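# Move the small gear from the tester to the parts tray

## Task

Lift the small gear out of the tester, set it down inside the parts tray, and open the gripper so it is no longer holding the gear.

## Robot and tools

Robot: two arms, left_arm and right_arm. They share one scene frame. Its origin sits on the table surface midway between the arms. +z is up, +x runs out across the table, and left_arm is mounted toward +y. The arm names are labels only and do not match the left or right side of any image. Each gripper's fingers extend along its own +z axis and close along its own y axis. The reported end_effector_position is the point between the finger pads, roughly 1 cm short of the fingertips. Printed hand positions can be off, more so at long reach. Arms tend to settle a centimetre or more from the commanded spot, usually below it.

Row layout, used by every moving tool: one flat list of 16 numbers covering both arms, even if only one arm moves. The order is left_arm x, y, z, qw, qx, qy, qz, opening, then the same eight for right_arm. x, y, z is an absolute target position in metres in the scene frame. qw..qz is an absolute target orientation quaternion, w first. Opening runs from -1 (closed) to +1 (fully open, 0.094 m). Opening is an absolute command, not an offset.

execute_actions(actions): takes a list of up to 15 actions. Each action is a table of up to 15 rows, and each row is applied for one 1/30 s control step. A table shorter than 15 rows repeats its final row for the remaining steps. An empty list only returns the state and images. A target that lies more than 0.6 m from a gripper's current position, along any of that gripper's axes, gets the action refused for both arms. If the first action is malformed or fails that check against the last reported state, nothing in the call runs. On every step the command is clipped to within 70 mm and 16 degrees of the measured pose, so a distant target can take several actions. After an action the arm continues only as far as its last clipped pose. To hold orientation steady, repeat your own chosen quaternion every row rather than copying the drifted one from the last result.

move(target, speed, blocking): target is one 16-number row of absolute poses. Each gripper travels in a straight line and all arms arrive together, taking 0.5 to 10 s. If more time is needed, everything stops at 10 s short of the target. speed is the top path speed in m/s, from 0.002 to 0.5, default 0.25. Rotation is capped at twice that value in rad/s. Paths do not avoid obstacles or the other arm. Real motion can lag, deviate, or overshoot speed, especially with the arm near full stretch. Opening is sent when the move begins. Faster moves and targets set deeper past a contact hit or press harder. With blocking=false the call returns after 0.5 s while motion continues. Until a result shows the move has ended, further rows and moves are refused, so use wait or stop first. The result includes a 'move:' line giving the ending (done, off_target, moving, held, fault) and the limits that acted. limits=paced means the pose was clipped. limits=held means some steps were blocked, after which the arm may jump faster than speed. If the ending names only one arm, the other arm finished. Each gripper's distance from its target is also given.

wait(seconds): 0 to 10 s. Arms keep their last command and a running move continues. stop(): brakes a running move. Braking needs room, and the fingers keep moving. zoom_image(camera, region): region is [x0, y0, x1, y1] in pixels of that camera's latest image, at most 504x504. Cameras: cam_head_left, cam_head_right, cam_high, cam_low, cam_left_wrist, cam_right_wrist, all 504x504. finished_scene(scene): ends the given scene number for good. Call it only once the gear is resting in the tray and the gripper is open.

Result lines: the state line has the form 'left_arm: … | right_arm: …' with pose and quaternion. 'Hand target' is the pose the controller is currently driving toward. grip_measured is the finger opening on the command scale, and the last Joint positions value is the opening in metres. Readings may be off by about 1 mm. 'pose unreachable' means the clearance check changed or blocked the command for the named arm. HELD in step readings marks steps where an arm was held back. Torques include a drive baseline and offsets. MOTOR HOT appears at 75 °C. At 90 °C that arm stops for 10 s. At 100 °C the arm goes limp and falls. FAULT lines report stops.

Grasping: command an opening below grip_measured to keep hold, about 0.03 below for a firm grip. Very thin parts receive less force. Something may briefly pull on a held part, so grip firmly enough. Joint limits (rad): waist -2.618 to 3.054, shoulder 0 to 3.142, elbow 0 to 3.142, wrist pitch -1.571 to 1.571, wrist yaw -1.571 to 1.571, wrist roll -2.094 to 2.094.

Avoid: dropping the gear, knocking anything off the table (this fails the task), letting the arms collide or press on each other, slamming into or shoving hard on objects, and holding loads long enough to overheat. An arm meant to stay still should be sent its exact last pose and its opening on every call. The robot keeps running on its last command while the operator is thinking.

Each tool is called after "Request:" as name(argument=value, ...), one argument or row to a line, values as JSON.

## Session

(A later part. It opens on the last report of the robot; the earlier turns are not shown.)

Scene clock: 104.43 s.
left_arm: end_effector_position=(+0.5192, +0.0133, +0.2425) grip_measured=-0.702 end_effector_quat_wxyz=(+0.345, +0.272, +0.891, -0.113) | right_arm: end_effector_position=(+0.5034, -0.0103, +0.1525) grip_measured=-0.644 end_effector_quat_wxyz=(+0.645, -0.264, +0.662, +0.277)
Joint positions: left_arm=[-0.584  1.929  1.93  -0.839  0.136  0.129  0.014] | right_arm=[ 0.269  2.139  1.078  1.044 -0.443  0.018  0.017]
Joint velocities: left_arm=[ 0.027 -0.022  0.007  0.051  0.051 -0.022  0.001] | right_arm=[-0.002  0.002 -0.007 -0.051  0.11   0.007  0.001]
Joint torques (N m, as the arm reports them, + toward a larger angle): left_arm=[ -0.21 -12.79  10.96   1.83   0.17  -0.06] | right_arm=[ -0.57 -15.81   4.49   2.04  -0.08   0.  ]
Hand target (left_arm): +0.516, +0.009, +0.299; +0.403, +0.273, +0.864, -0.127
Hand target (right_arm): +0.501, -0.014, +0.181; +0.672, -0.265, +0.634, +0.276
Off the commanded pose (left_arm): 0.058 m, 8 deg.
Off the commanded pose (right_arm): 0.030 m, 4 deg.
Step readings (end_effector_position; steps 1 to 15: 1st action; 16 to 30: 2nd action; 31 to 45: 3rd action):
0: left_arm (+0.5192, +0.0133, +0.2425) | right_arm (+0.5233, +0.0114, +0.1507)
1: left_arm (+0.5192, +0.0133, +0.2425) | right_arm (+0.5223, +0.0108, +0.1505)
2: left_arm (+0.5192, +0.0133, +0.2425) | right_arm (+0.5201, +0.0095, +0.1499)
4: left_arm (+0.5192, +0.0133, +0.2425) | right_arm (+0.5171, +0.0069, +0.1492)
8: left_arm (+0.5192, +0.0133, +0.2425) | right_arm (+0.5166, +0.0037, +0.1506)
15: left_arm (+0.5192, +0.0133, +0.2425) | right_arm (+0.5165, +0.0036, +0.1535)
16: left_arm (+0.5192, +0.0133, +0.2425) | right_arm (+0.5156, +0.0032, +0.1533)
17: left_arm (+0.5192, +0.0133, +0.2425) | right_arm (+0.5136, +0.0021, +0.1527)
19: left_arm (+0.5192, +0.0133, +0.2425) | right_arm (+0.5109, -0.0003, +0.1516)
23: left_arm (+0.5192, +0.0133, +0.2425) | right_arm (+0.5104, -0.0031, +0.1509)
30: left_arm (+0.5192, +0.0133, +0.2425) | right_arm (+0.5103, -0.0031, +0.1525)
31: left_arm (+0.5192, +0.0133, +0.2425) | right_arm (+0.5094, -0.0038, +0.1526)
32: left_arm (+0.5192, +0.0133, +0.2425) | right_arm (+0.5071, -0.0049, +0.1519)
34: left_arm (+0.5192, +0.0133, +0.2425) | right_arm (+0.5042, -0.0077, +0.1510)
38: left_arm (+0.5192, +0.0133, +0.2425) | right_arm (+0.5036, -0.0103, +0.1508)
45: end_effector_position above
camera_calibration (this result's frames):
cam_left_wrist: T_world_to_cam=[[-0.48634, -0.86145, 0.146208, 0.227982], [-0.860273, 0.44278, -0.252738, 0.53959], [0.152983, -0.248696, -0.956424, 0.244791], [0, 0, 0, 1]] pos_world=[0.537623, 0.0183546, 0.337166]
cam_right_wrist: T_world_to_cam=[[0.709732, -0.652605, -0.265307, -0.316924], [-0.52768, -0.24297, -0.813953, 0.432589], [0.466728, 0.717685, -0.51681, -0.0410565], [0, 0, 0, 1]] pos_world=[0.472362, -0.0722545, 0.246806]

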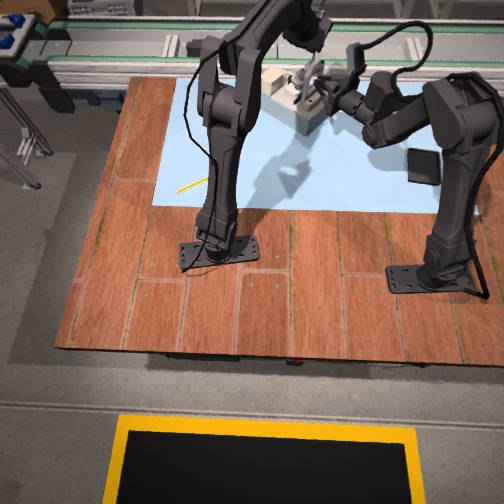

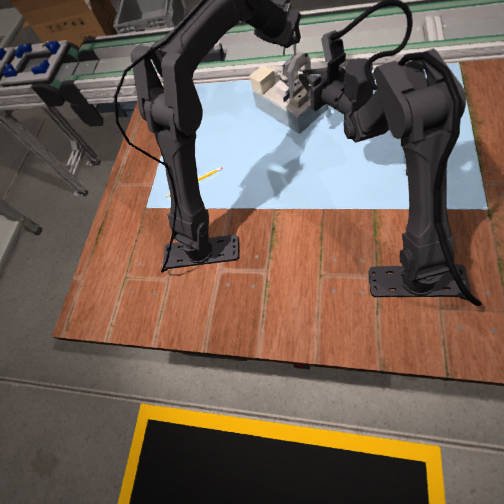

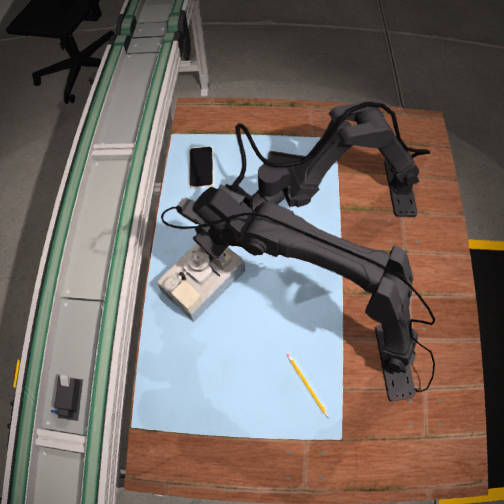

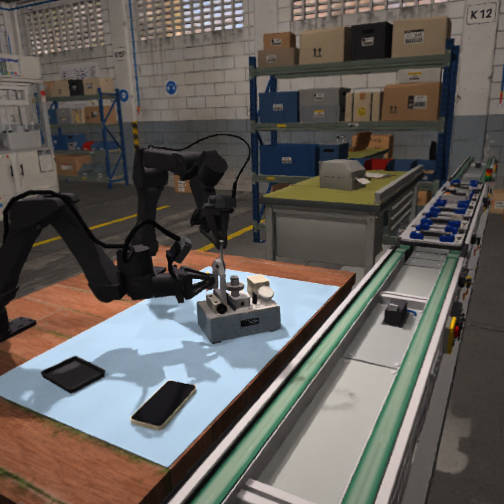

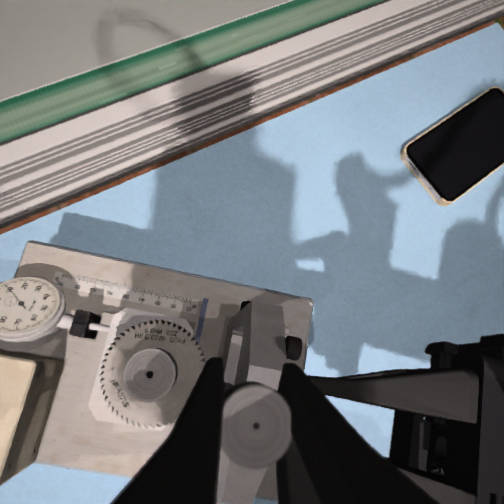

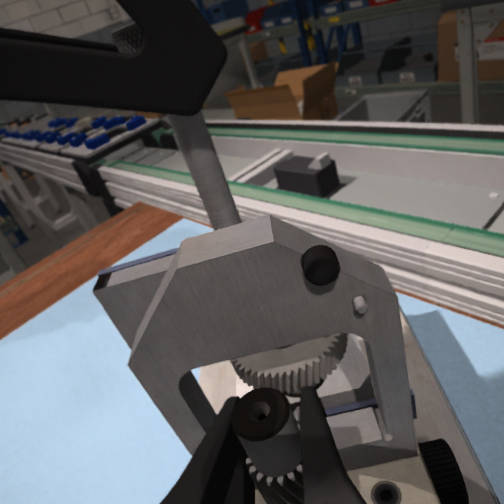

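Request:
execute_actions(
  actions=[
    [[0.519,0.008,0.285,0.403,0.273,0.864,-0.127,-0.74,0.485,-0.031,0.182,0.672,-0.265,0.634,0.277,-0.69]],
    [[0.519,0.008,0.27,0.39,0.273,0.87,-0.124,-0.74,0.465,-0.051,0.184,0.672,-0.265,0.634,0.277,-0.69]],
    [[0.519,0.008,0.255,0.38,0.273,0.875,-0.12,-0.74,0.445,-0.071,0.188,0.672,-0.265,0.634,0.277,-0.69]],
    [[0.519,0.008,0.24,0.37,0.273,0.88,-0.118,-0.74,0.425,-0.091,0.19,0.672,-0.265,0.634,0.277,-0.69]],
    [[0.519,0.008,0.235,0.37,0.273,0.88,-0.118,0,0.405,-0.111,0.19,0.672,-0.265,0.634,0.277,-0.69]],
  ],
)

Request:
move(
  target=[0.40,0.12,0.33,0.38,0.273,0.875,-0.12,0,0.34,-0.318,0.10,0,0,1,0,-0.69],
  speed=0.2,
)

Scene clock: 111.73 s.
left_arm: end_effector_position=(+0.5206, +0.0127, +0.2166) grip_measured=-0.003 end_effector_quat_wxyz=(+0.347, +0.272, +0.890, -0.114) | right_arm: end_effector_position=(+0.4091, -0.1088, +0.1701) grip_measured=-0.644 end_effector_quat_wxyz=(+0.650, -0.258, +0.658, +0.280)
Joint positions: left_arm=[-0.584  1.91   1.796 -0.719  0.136  0.129  0.047] | right_arm=[ 0.057  1.778  0.573  1.207 -0.65   0.035  0.017]
Joint velocities: left_arm=[-0.007 -0.012 -0.017  0.007 -0.037 -0.051  0.001] | right_arm=[-0.002 -0.002  0.022  0.022 -0.022  0.037 -0.001]
Joint torques (N m, as the arm reports them, + toward a larger angle): left_arm=[ -0.76 -11.01   5.92   1.97  -0.01  -0.12] | right_arm=[ -0.35 -11.08   3.91   1.94  -0.09  -0.03]
Hand target (left_arm): +0.519, +0.008, +0.235; +0.370, +0.273, +0.880, -0.118
Hand target (right_arm): +0.405, -0.110, +0.190; +0.672, -0.265, +0.634, +0.277
Off the commanded pose (left_arm): 0.019 m, 3 deg.
Off the commanded pose (right_arm): 0.020 m, 4 deg.
Step readings (end_effector_position; steps 1 to 15: 1st action; 16 to 30: 2nd action; 31 to 45: 3rd action; 46 to 60: 4th action; 61 to 75: 5th action):
0: left_arm (+0.5192, +0.0133, +0.2425) | right_arm (+0.5034, -0.0102, +0.1528)
1: left_arm (+0.5193, +0.0133, +0.2411) | right_arm (+0.5015, -0.0118, +0.1523)
2: left_arm (+0.5193, +0.0133, +0.2397) | right_arm (+0.4966, -0.0145, +0.1511)
4: left_arm (+0.5193, +0.0133, +0.2359) | right_arm (+0.4899, -0.0211, +0.1489)
8: left_arm (+0.5195, +0.0132, +0.2332) | right_arm (+0.4887, -0.0282, +0.1508)
15: left_arm (+0.5195, +0.0132, +0.2332) | right_arm (+0.4882, -0.0278, +0.1546)
16: left_arm (+0.5195, +0.0132, +0.2323) | right_arm (+0.4858, -0.0294, +0.1542)
17: left_arm (+0.5195, +0.0132, +0.2315) | right_arm (+0.4800, -0.0328, +0.1529)
19: left_arm (+0.5195, +0.0132, +0.2294) | right_arm (+0.4716, -0.0408, +0.1514)
23: left_arm (+0.5195, +0.0132, +0.2283) | right_arm (+0.4695, -0.0489, +0.1554)
30: left_arm (+0.5195, +0.0132, +0.2283) | right_arm (+0.4686, -0.0482, +0.1592)
31: left_arm (+0.5195, +0.0132, +0.2271) | right_arm (+0.4662, -0.0498, +0.1589)
32: left_arm (+0.5195, +0.0132, +0.2260) | right_arm (+0.4605, -0.0532, +0.1578)
34: left_arm (+0.5195, +0.0133, +0.2228) | right_arm (+0.4523, -0.0616, +0.1573)
38: left_arm (+0.5197, +0.0132, +0.2213) | right_arm (+0.4499, -0.0693, +0.1627)
45: left_arm (+0.5197, +0.0132, +0.2213) | right_arm (+0.4489, -0.0685, +0.1657)
46: left_arm (+0.5197, +0.0132, +0.2201) | right_arm (+0.4465, -0.0699, +0.1654)
47: left_arm (+0.5197, +0.0132, +0.2191) | right_arm (+0.4411, -0.0734, +0.1643)
49: left_arm (+0.5197, +0.0131, +0.2194) | right_arm (+0.4328, -0.0824, +0.1628)
53: left_arm (+0.5198, +0.0131, +0.2193) | right_arm (+0.4304, -0.0898, +0.1663)
60: left_arm (+0.5198, +0.0131, +0.2195) | right_arm (+0.4291, -0.0886, +0.1687)
61: left_arm (+0.5199, +0.0131, +0.2190) | right_arm (+0.4268, -0.0902, +0.1682)
62: left_arm (+0.5198, +0.0131, +0.2188) | right_arm (+0.4215, -0.0940, +0.1671)
64: left_arm (+0.5196, +0.0132, +0.2173) | right_arm (+0.4136, -0.1036, +0.1655)
68: left_arm (+0.5196, +0.0132, +0.2156) | right_arm (+0.4106, -0.1102, +0.1678)
75: end_effector_position above
camera_calibration (this result's frames):
cam_left_wrist: T_world_to_cam=[[-0.487003, -0.861161, 0.145706, 0.232369], [-0.859114, 0.442273, -0.257523, 0.534979], [0.157327, -0.250593, -0.955223, 0.217193], [0, 0, 0, 1]] pos_world=[0.538602, 0.0179268, 0.31138]
cam_right_wrist: T_world_to_cam=[[0.708452, -0.651106, -0.272317, -0.307808], [-0.523371, -0.225828, -0.821636, 0.374636], [0.473475, 0.724612, -0.500758, 0.078041], [0, 0, 0, 1]] pos_world=[0.37719, -0.172362, 0.263073]

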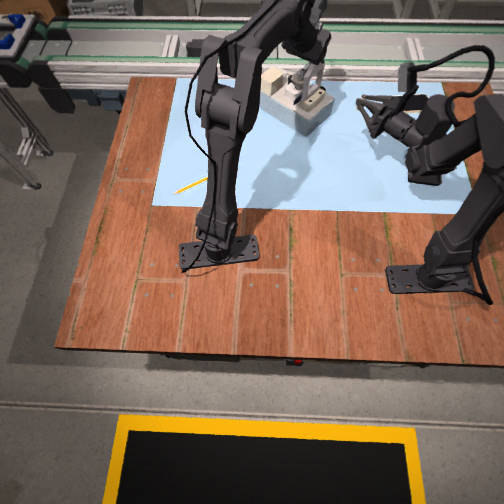

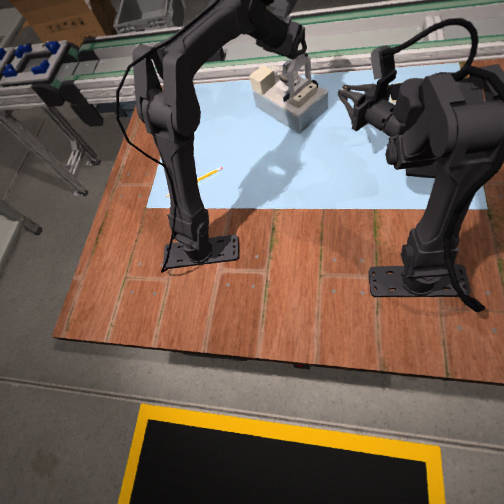

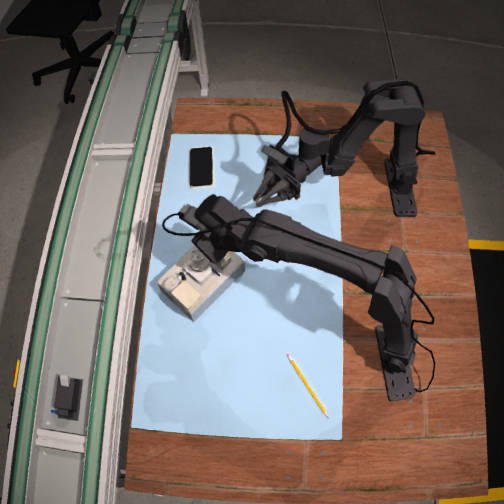

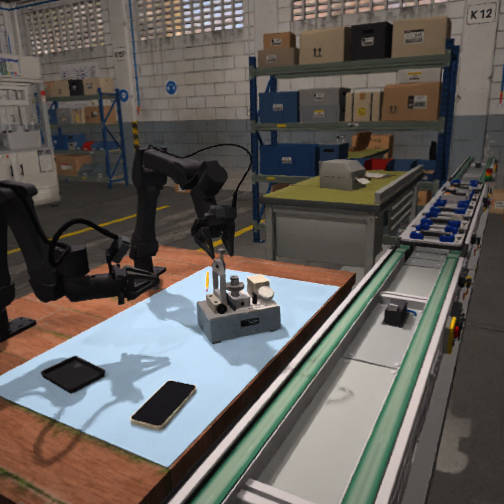

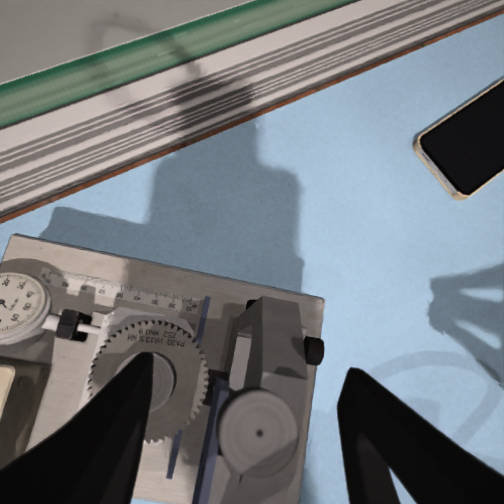

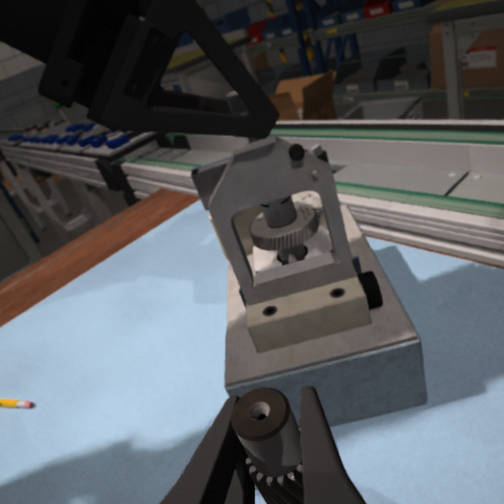

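Scene clock: 116.53 s.
left_arm: end_effector_position=(+0.4034, +0.1176, +0.3099) grip_measured=-0.003 end_effector_quat_wxyz=(+0.356, +0.271, +0.886, -0.121) | right_arm: end_effector_position=(+0.3273, -0.3115, +0.0920) grip_measured=-0.644 end_effector_quat_wxyz=(-0.020, -0.019, +1.000, +0.011)
Joint positions: left_arm=[-0.385  1.437  1.648 -1.054  0.282  0.272  0.047] | right_arm=[-0.201  1.853  1.485 -1.246 -0.015 -0.166  0.017]
Joint velocities: left_arm=[ 0.007 -0.022 -0.002 -0.022 -0.051 -0.022  0.   ] | right_arm=[ 0.032 -0.007  0.027 -0.007  0.037 -0.037  0.   ]
Joint torques (N m, as the arm reports them, + toward a larger angle): left_arm=[ 0.8  -6.52  7.8   1.69  0.23  0.04] | right_arm=[ -0.63 -10.86   7.68   0.22   0.09   0.04]
Hand target (left_arm): +0.401, +0.120, +0.329; +0.380, +0.273, +0.876, -0.121
Hand target (right_arm): +0.333, -0.317, +0.103; -0.006, -0.012, +1.000, +0.004
Off the commanded pose (left_arm): 0.021 m, 3 deg.
Off the commanded pose (right_arm): 0.016 m, 3 deg.
move: off_target (left_arm, right_arm)
camera_calibration (this result's frames):
cam_left_wrist: T_world_to_cam=[[-0.491154, -0.856967, 0.156128, 0.249942], [-0.854203, 0.438738, -0.279012, 0.417058], [0.170604, -0.270403, -0.947511, 0.345634], [0, 0, 0, 1]] pos_world=[0.420046, 0.124673, 0.404833]
cam_right_wrist: T_world_to_cam=[[-0.204451, -0.977222, -0.0568944, -0.225629], [-0.811377, 0.136665, 0.568322, 0.30118], [-0.547602, 0.162357, -0.820837, 0.413002], [0, 0, 0, 1]] pos_world=[0.4244, -0.328704, 0.155003]

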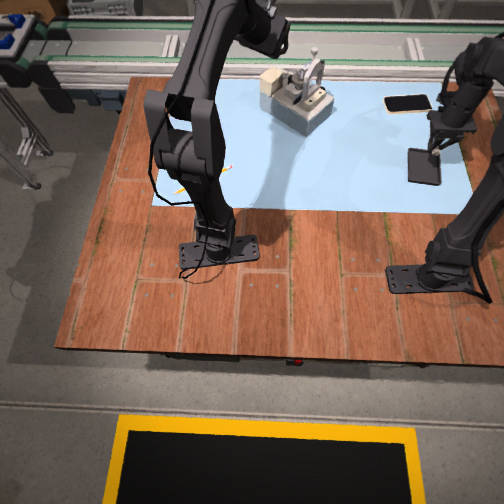

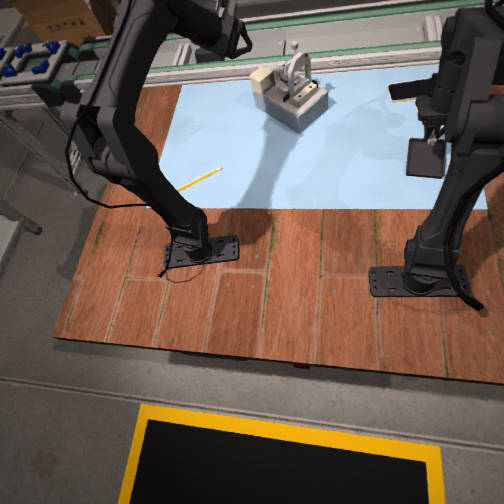

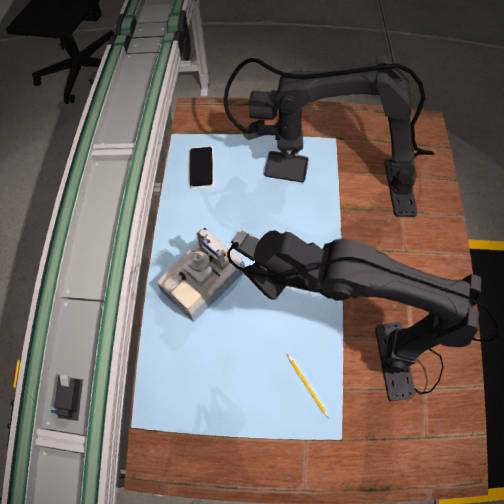

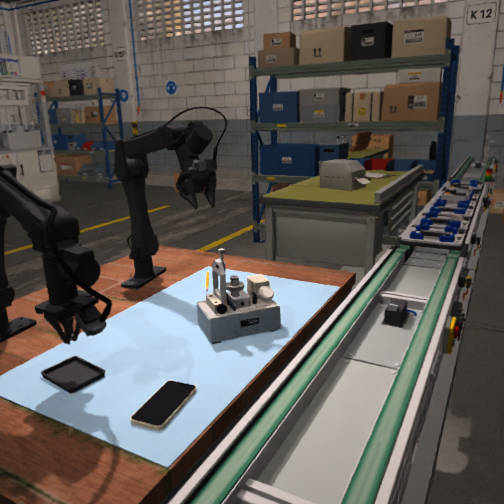

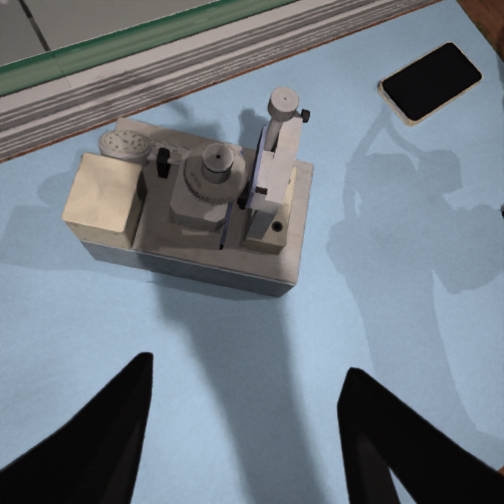

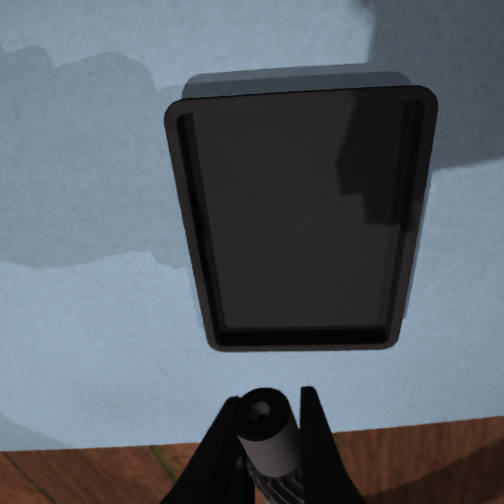

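Request:
move(
  target=[0.40,0.12,0.33,0.38,0.273,0.875,-0.12,0,0.345,-0.328,0.035,0,0,1,0,-0.69],
  speed=0.08,
)

Scene clock: 119.27 s.
left_arm: end_effector_position=(+0.4031, +0.1176, +0.3096) grip_measured=-0.003 end_effector_quat_wxyz=(+0.355, +0.271, +0.886, -0.121) | right_arm: end_effector_position=(+0.3400, -0.3228, +0.0334) grip_measured=-0.644 end_effector_quat_wxyz=(-0.015, -0.007, +1.000, +0.006)
Joint positions: left_arm=[-0.385  1.437  1.648 -1.056  0.283  0.272  0.047] | right_arm=[-0.225  1.946  1.372 -1.028 -0.007 -0.166  0.017]
Joint velocities: left_arm=[-0.002 -0.007  0.007  0.066 -0.007  0.007 -0.   ] | right_arm=[-0.027 -0.002  0.002 -0.007  0.066  0.051 -0.001]
Joint torques (N m, as the arm reports them, + toward a larger angle): left_arm=[ 0.79 -6.69  8.19  1.7   0.19  0.  ] | right_arm=[ -0.65 -11.62   4.59   0.48   0.08   0.02]
Hand target (left_arm): +0.400, +0.120, +0.330; +0.380, +0.273, +0.876, -0.120
Hand target (right_arm): +0.345, -0.328, +0.035; -0.000, +0.000, +1.000, -0.000
Off the commanded pose (left_arm): 0.021 m, 3 deg.
Off the commanded pose (right_arm): 0.007 m, 2 deg.
move: off_target (left_arm)
camera_calibration (this result's frames):
cam_left_wrist: T_world_to_cam=[[-0.491329, -0.856761, 0.156706, 0.249687], [-0.854463, 0.439282, -0.277351, 0.416189], [0.168785, -0.27017, -0.947903, 0.34625], [0, 0, 0, 1]] pos_world=[0.419854, 0.124644, 0.404514]
cam_right_wrist: T_world_to_cam=[[-0.227049, -0.972609, -0.0498047, -0.228512], [-0.813596, 0.161324, 0.558602, 0.355413], [-0.535267, 0.167351, -0.827939, 0.371374], [0, 0, 0, 1]] pos_world=[0.436063, -0.341739, 0.0975596]

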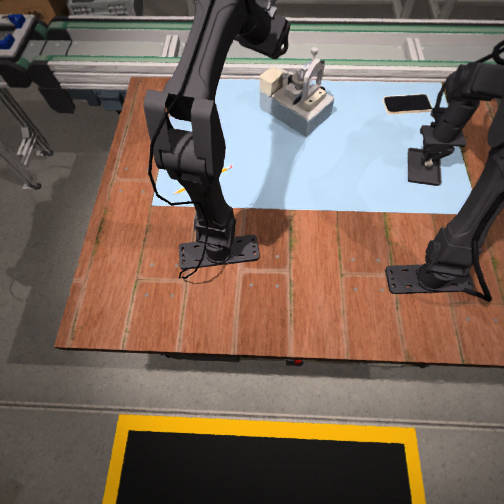

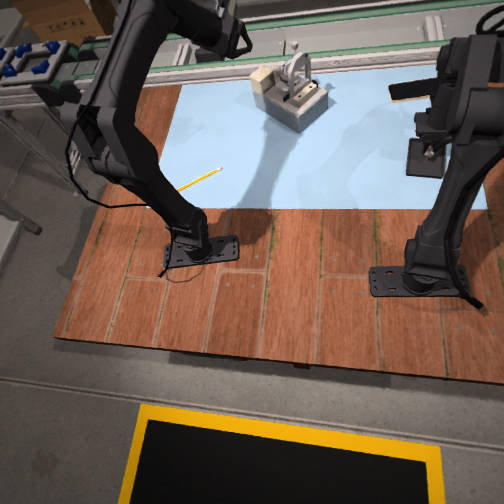

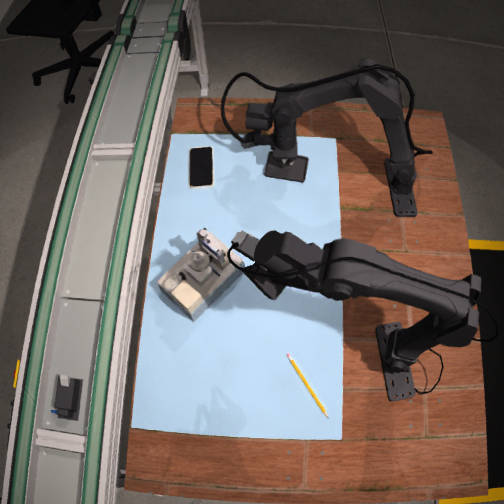

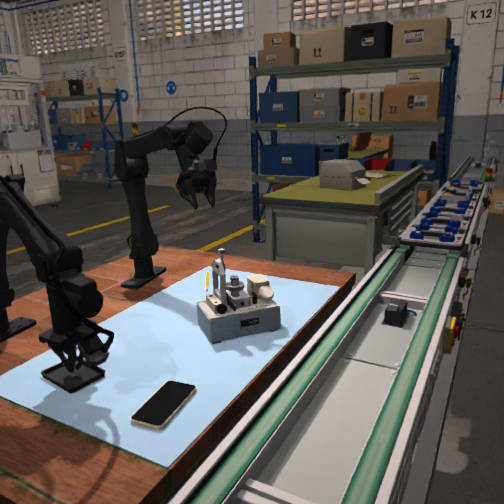

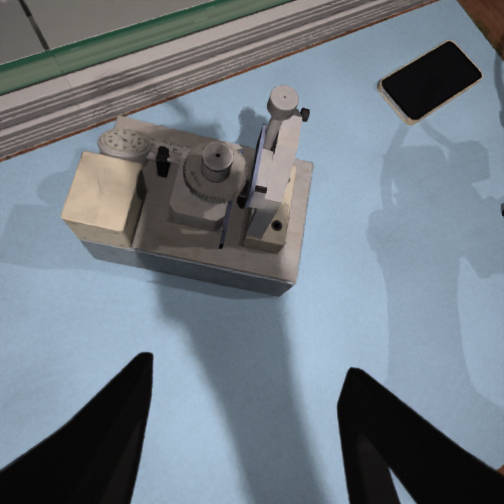

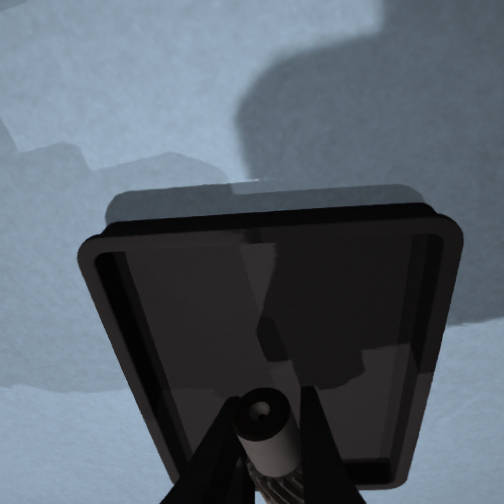

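Request:
move(
  target=[0.40,0.12,0.33,0.38,0.273,0.875,-0.12,0,0.345,-0.328,0.017,0,0,1,0,-0.69],
  speed=0.02,
)

Request:
move(
  target=[0.40,0.12,0.33,0.38,0.273,0.875,-0.12,0,0.345,-0.328,0.017,0,0,1,0,-0.3],
  speed=0.02,
)

Request:
move(
  target=[0.40,0.12,0.33,0.38,0.273,0.875,-0.12,0,0.345,-0.328,0.11,0,0,1,0,-0.3],
  speed=0.15,
)

Scene clock: 123.63 s.
left_arm: end_effector_position=(+0.4031, +0.1176, +0.3096) grip_measured=-0.003 end_effector_quat_wxyz=(+0.355, +0.271, +0.886, -0.121) | right_arm: end_effector_position=(+0.3409, -0.3229, +0.0173) grip_measured=-0.644 end_effector_quat_wxyz=(-0.012, -0.007, +1.000, +0.006)
Joint positions: left_arm=[-0.385  1.437  1.648 -1.056  0.283  0.272  0.047] | right_arm=[-0.225  1.965  1.332 -0.963 -0.007 -0.166  0.017]
Joint velocities: left_arm=[-0.022  0.012 -0.007 -0.066 -0.007 -0.007  0.   ] | right_arm=[-0.007 -0.002  0.002  0.037  0.037  0.051 -0.001]
Joint torques (N m, as the arm reports them, + toward a larger angle): left_arm=[ 0.83 -6.71  7.98  1.7   0.21  0.01] | right_arm=[ -0.63 -11.3    4.32   0.55   0.1    0.02]
Hand target (left_arm): +0.400, +0.120, +0.330; +0.380, +0.273, +0.876, -0.120
Hand target (right_arm): +0.345, -0.328, +0.017; -0.000, +0.000, +1.000, -0.000
Off the commanded pose (left_arm): 0.021 m, 3 deg.
Off the commanded pose (right_arm): 0.007 m, 2 deg.
move: off_target (left_arm)
camera_calibration (this result's frames):
cam_left_wrist: T_world_to_cam=[[-0.491329, -0.856761, 0.156706, 0.249687], [-0.854463, 0.439282, -0.277351, 0.416189], [0.168785, -0.27017, -0.947903, 0.34625], [0, 0, 0, 1]] pos_world=[0.419854, 0.124644, 0.404514]
cam_right_wrist: T_world_to_cam=[[-0.226785, -0.972649, -0.0502199, -0.22934], [-0.816533, 0.161772, 0.554169, 0.366292], [-0.530888, 0.166683, -0.830888, 0.356912], [0, 0, 0, 1]] pos_world=[0.436559, -0.341815, 0.0820491]

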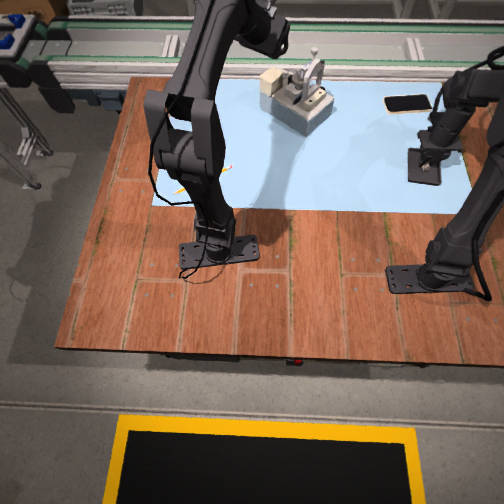

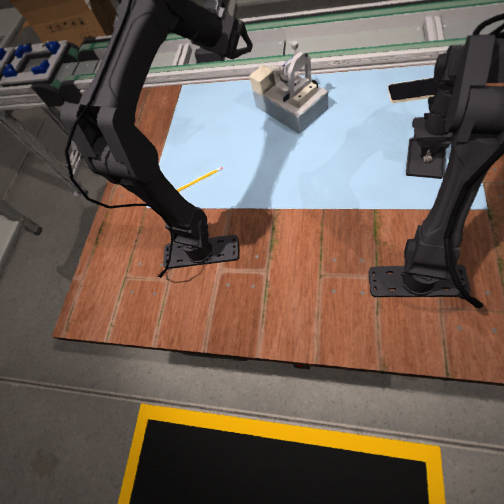

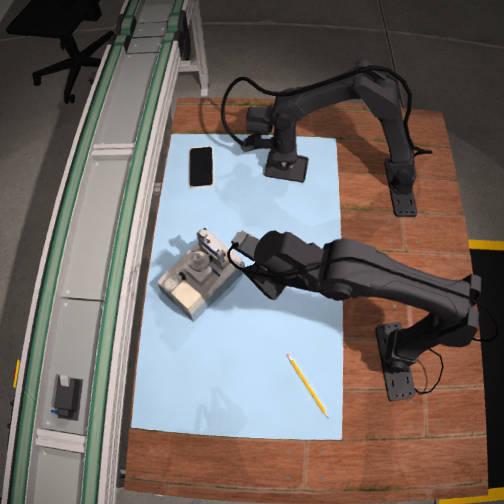

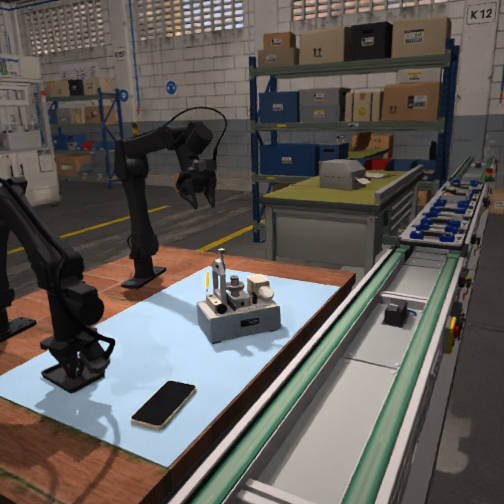

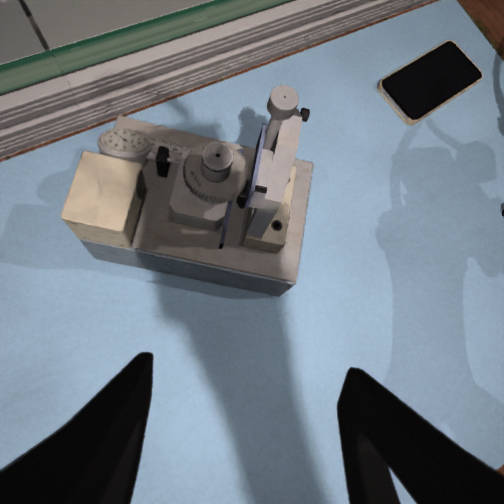

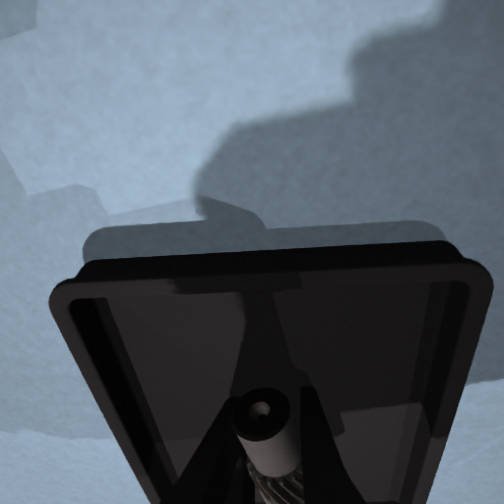

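Scene clock: 125.23 s.
left_arm: end_effector_position=(+0.4030, +0.1176, +0.3096) grip_measured=-0.003 end_effector_quat_wxyz=(+0.355, +0.271, +0.886, -0.121) | right_arm: end_effector_position=(+0.3409, -0.3227, +0.0173) grip_measured=-0.302 end_effector_quat_wxyz=(-0.012, -0.007, +1.000, +0.006)
Joint positions: left_arm=[-0.385  1.437  1.648 -1.056  0.283  0.272  0.047] | right_arm=[-0.225  1.965  1.332 -0.963 -0.008 -0.166  0.033]
Joint velocities: left_arm=[-0.017 -0.017 -0.007 -0.007  0.007  0.007  0.001] | right_arm=[-0.002  0.002  0.007 -0.022 -0.022 -0.037  0.   ]
Joint torques (N m, as the arm reports them, + toward a larger angle): left_arm=[ 0.72 -6.66  8.04  1.68  0.18  0.04] | right_arm=[ -0.63 -11.4    4.34   0.58   0.09   0.02]
Hand target (left_arm): +0.400, +0.120, +0.330; +0.380, +0.273, +0.876, -0.120
Hand target (right_arm): +0.345, -0.328, +0.017; -0.000, +0.000, +1.000, -0.000
Off the commanded pose (left_arm): 0.021 m, 3 deg.
Off the commanded pose (right_arm): 0.007 m, 2 deg.
move: off_target (left_arm)
camera_calibration (this result's frames):
cam_left_wrist: T_world_to_cam=[[-0.491271, -0.856773, 0.15682, 0.249618], [-0.854567, 0.439305, -0.276997, 0.416037], [0.168432, -0.270094, -0.947987, 0.346367], [0, 0, 0, 1]] pos_world=[0.419822, 0.124651, 0.404447]
cam_right_wrist: T_world_to_cam=[[-0.226805, -0.972585, -0.051359, -0.22909], [-0.816624, 0.161169, 0.554211, 0.366119], [-0.53074, 0.167639, -0.83079, 0.357152], [0, 0, 0, 1]] pos_world=[0.436578, -0.341689, 0.0820458]

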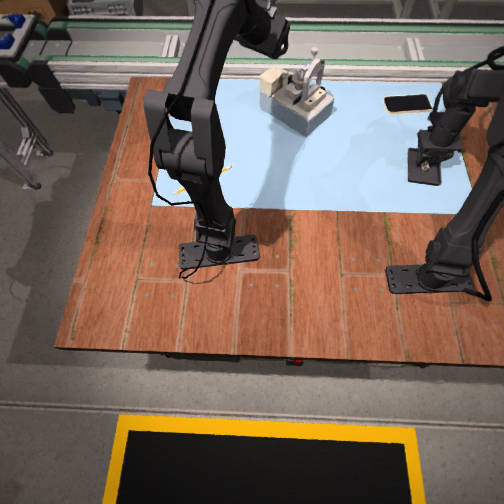

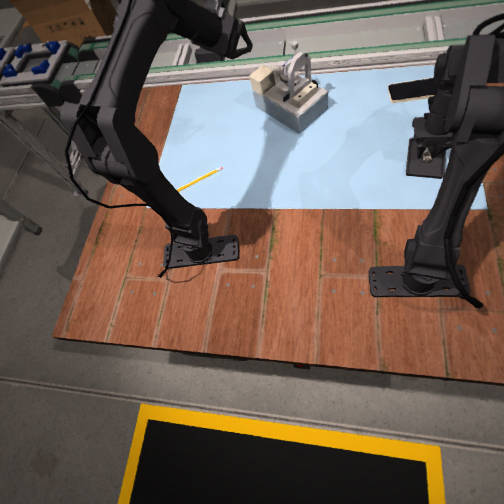

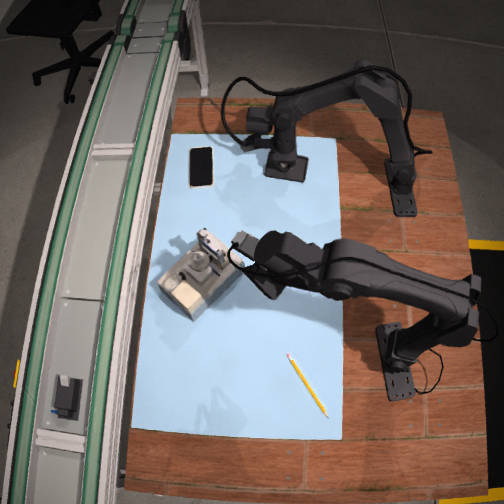

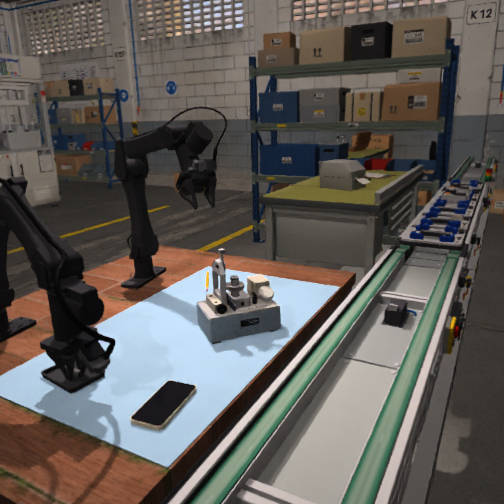

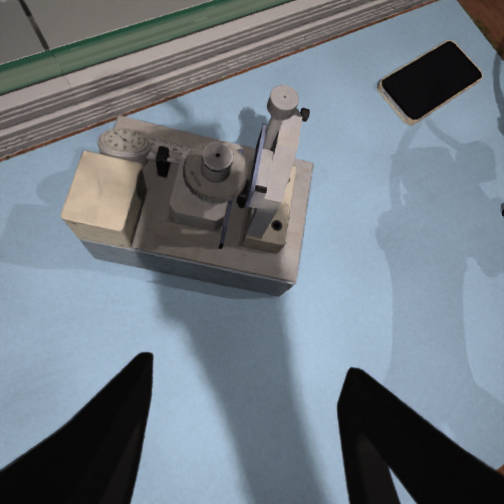

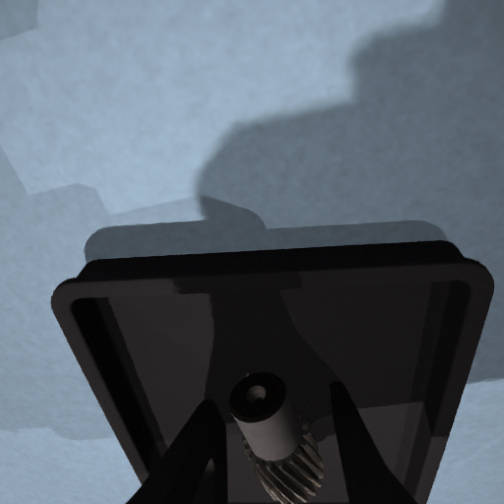

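Scene clock: 126.50 s.
left_arm: end_effector_position=(+0.4030, +0.1176, +0.3096) grip_measured=-0.003 end_effector_quat_wxyz=(+0.355, +0.271, +0.886, -0.121) | right_arm: end_effector_position=(+0.3399, -0.3227, +0.0950) grip_measured=-0.302 end_effector_quat_wxyz=(-0.019, -0.007, +1.000, +0.007)
Joint positions: left_arm=[-0.385  1.437  1.648 -1.056  0.283  0.272  0.047] | right_arm=[-0.225  1.902  1.563 -1.271 -0.008 -0.166  0.033]
Joint velocities: left_arm=[ 0.012 -0.002 -0.017  0.022 -0.022  0.037 -0.001] | right_arm=[-0.002  0.007  0.002  0.007 -0.022 -0.037  0.   ]
Joint torques (N m, as the arm reports them, + toward a larger angle): left_arm=[ 0.74 -6.69  8.    1.73  0.21  0.01] | right_arm=[ -0.62 -12.57   7.35   0.23   0.08   0.02]
Hand target (left_arm): +0.400, +0.120, +0.330; +0.380, +0.273, +0.876, -0.120
Hand target (right_arm): +0.345, -0.328, +0.110; -0.000, +0.000, +1.000, -0.000
Off the commanded pose (left_arm): 0.021 m, 3 deg.
Off the commanded pose (right_arm): 0.017 m, 2 deg.
move: off_target (left_arm, right_arm)
camera_calibration (this result's frames):
cam_left_wrist: T_world_to_cam=[[-0.491271, -0.856773, 0.15682, 0.249618], [-0.854567, 0.439305, -0.276997, 0.416037], [0.168432, -0.270094, -0.947987, 0.346367], [0, 0, 0, 1]] pos_world=[0.419822, 0.124651, 0.404447]
cam_right_wrist: T_world_to_cam=[[-0.22749, -0.972522, -0.0494989, -0.225237], [-0.808749, 0.16038, 0.565865, 0.318166], [-0.542377, 0.168761, -0.823011, 0.424739], [0, 0, 0, 1]] pos_world=[0.436446, -0.341755, 0.158377]

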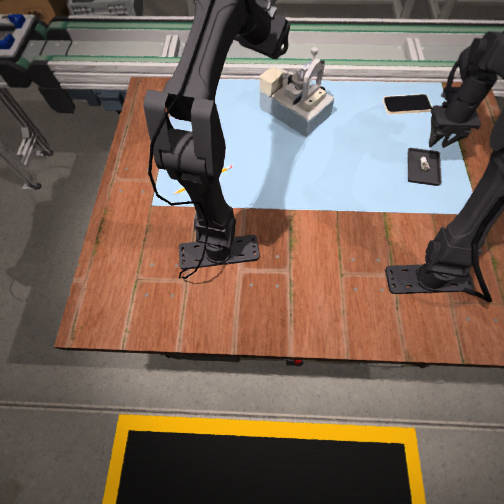

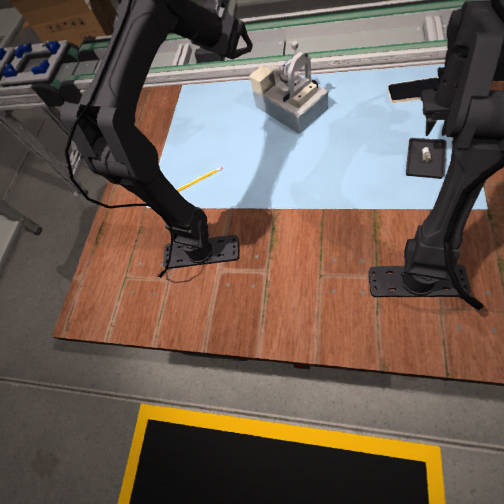

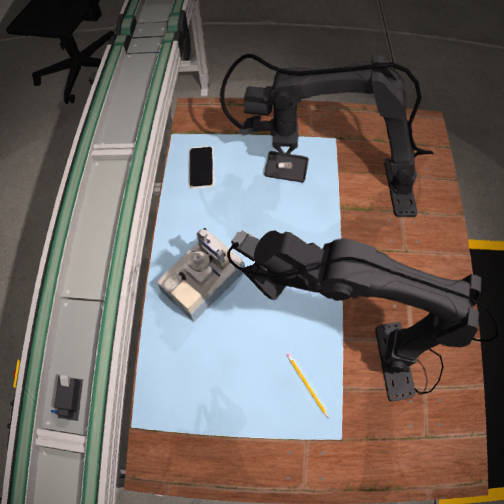

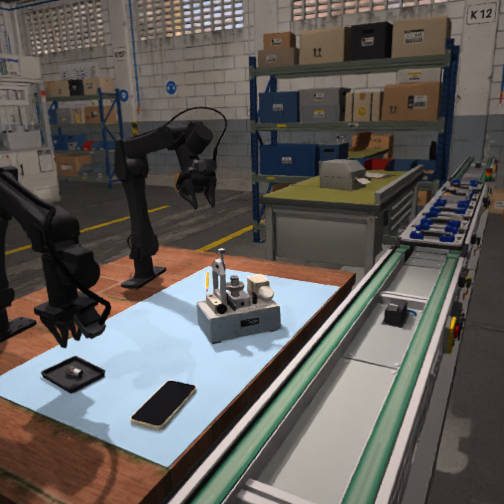

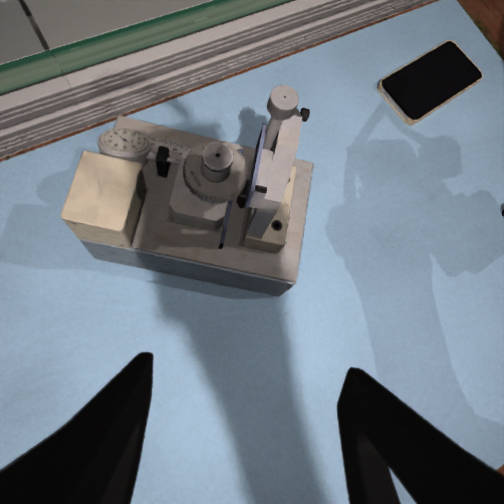

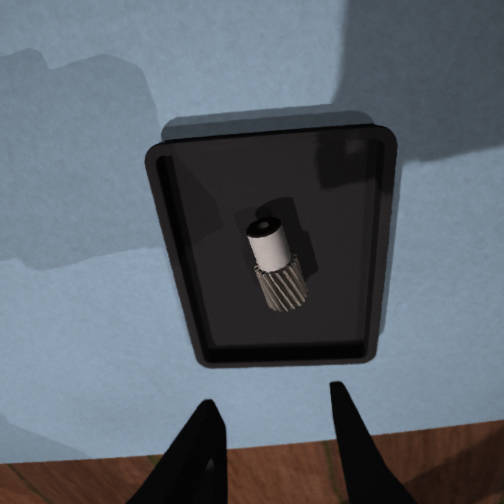

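Request:
finished_scene(
  scene=1,
)

The scene is finished: the task was done.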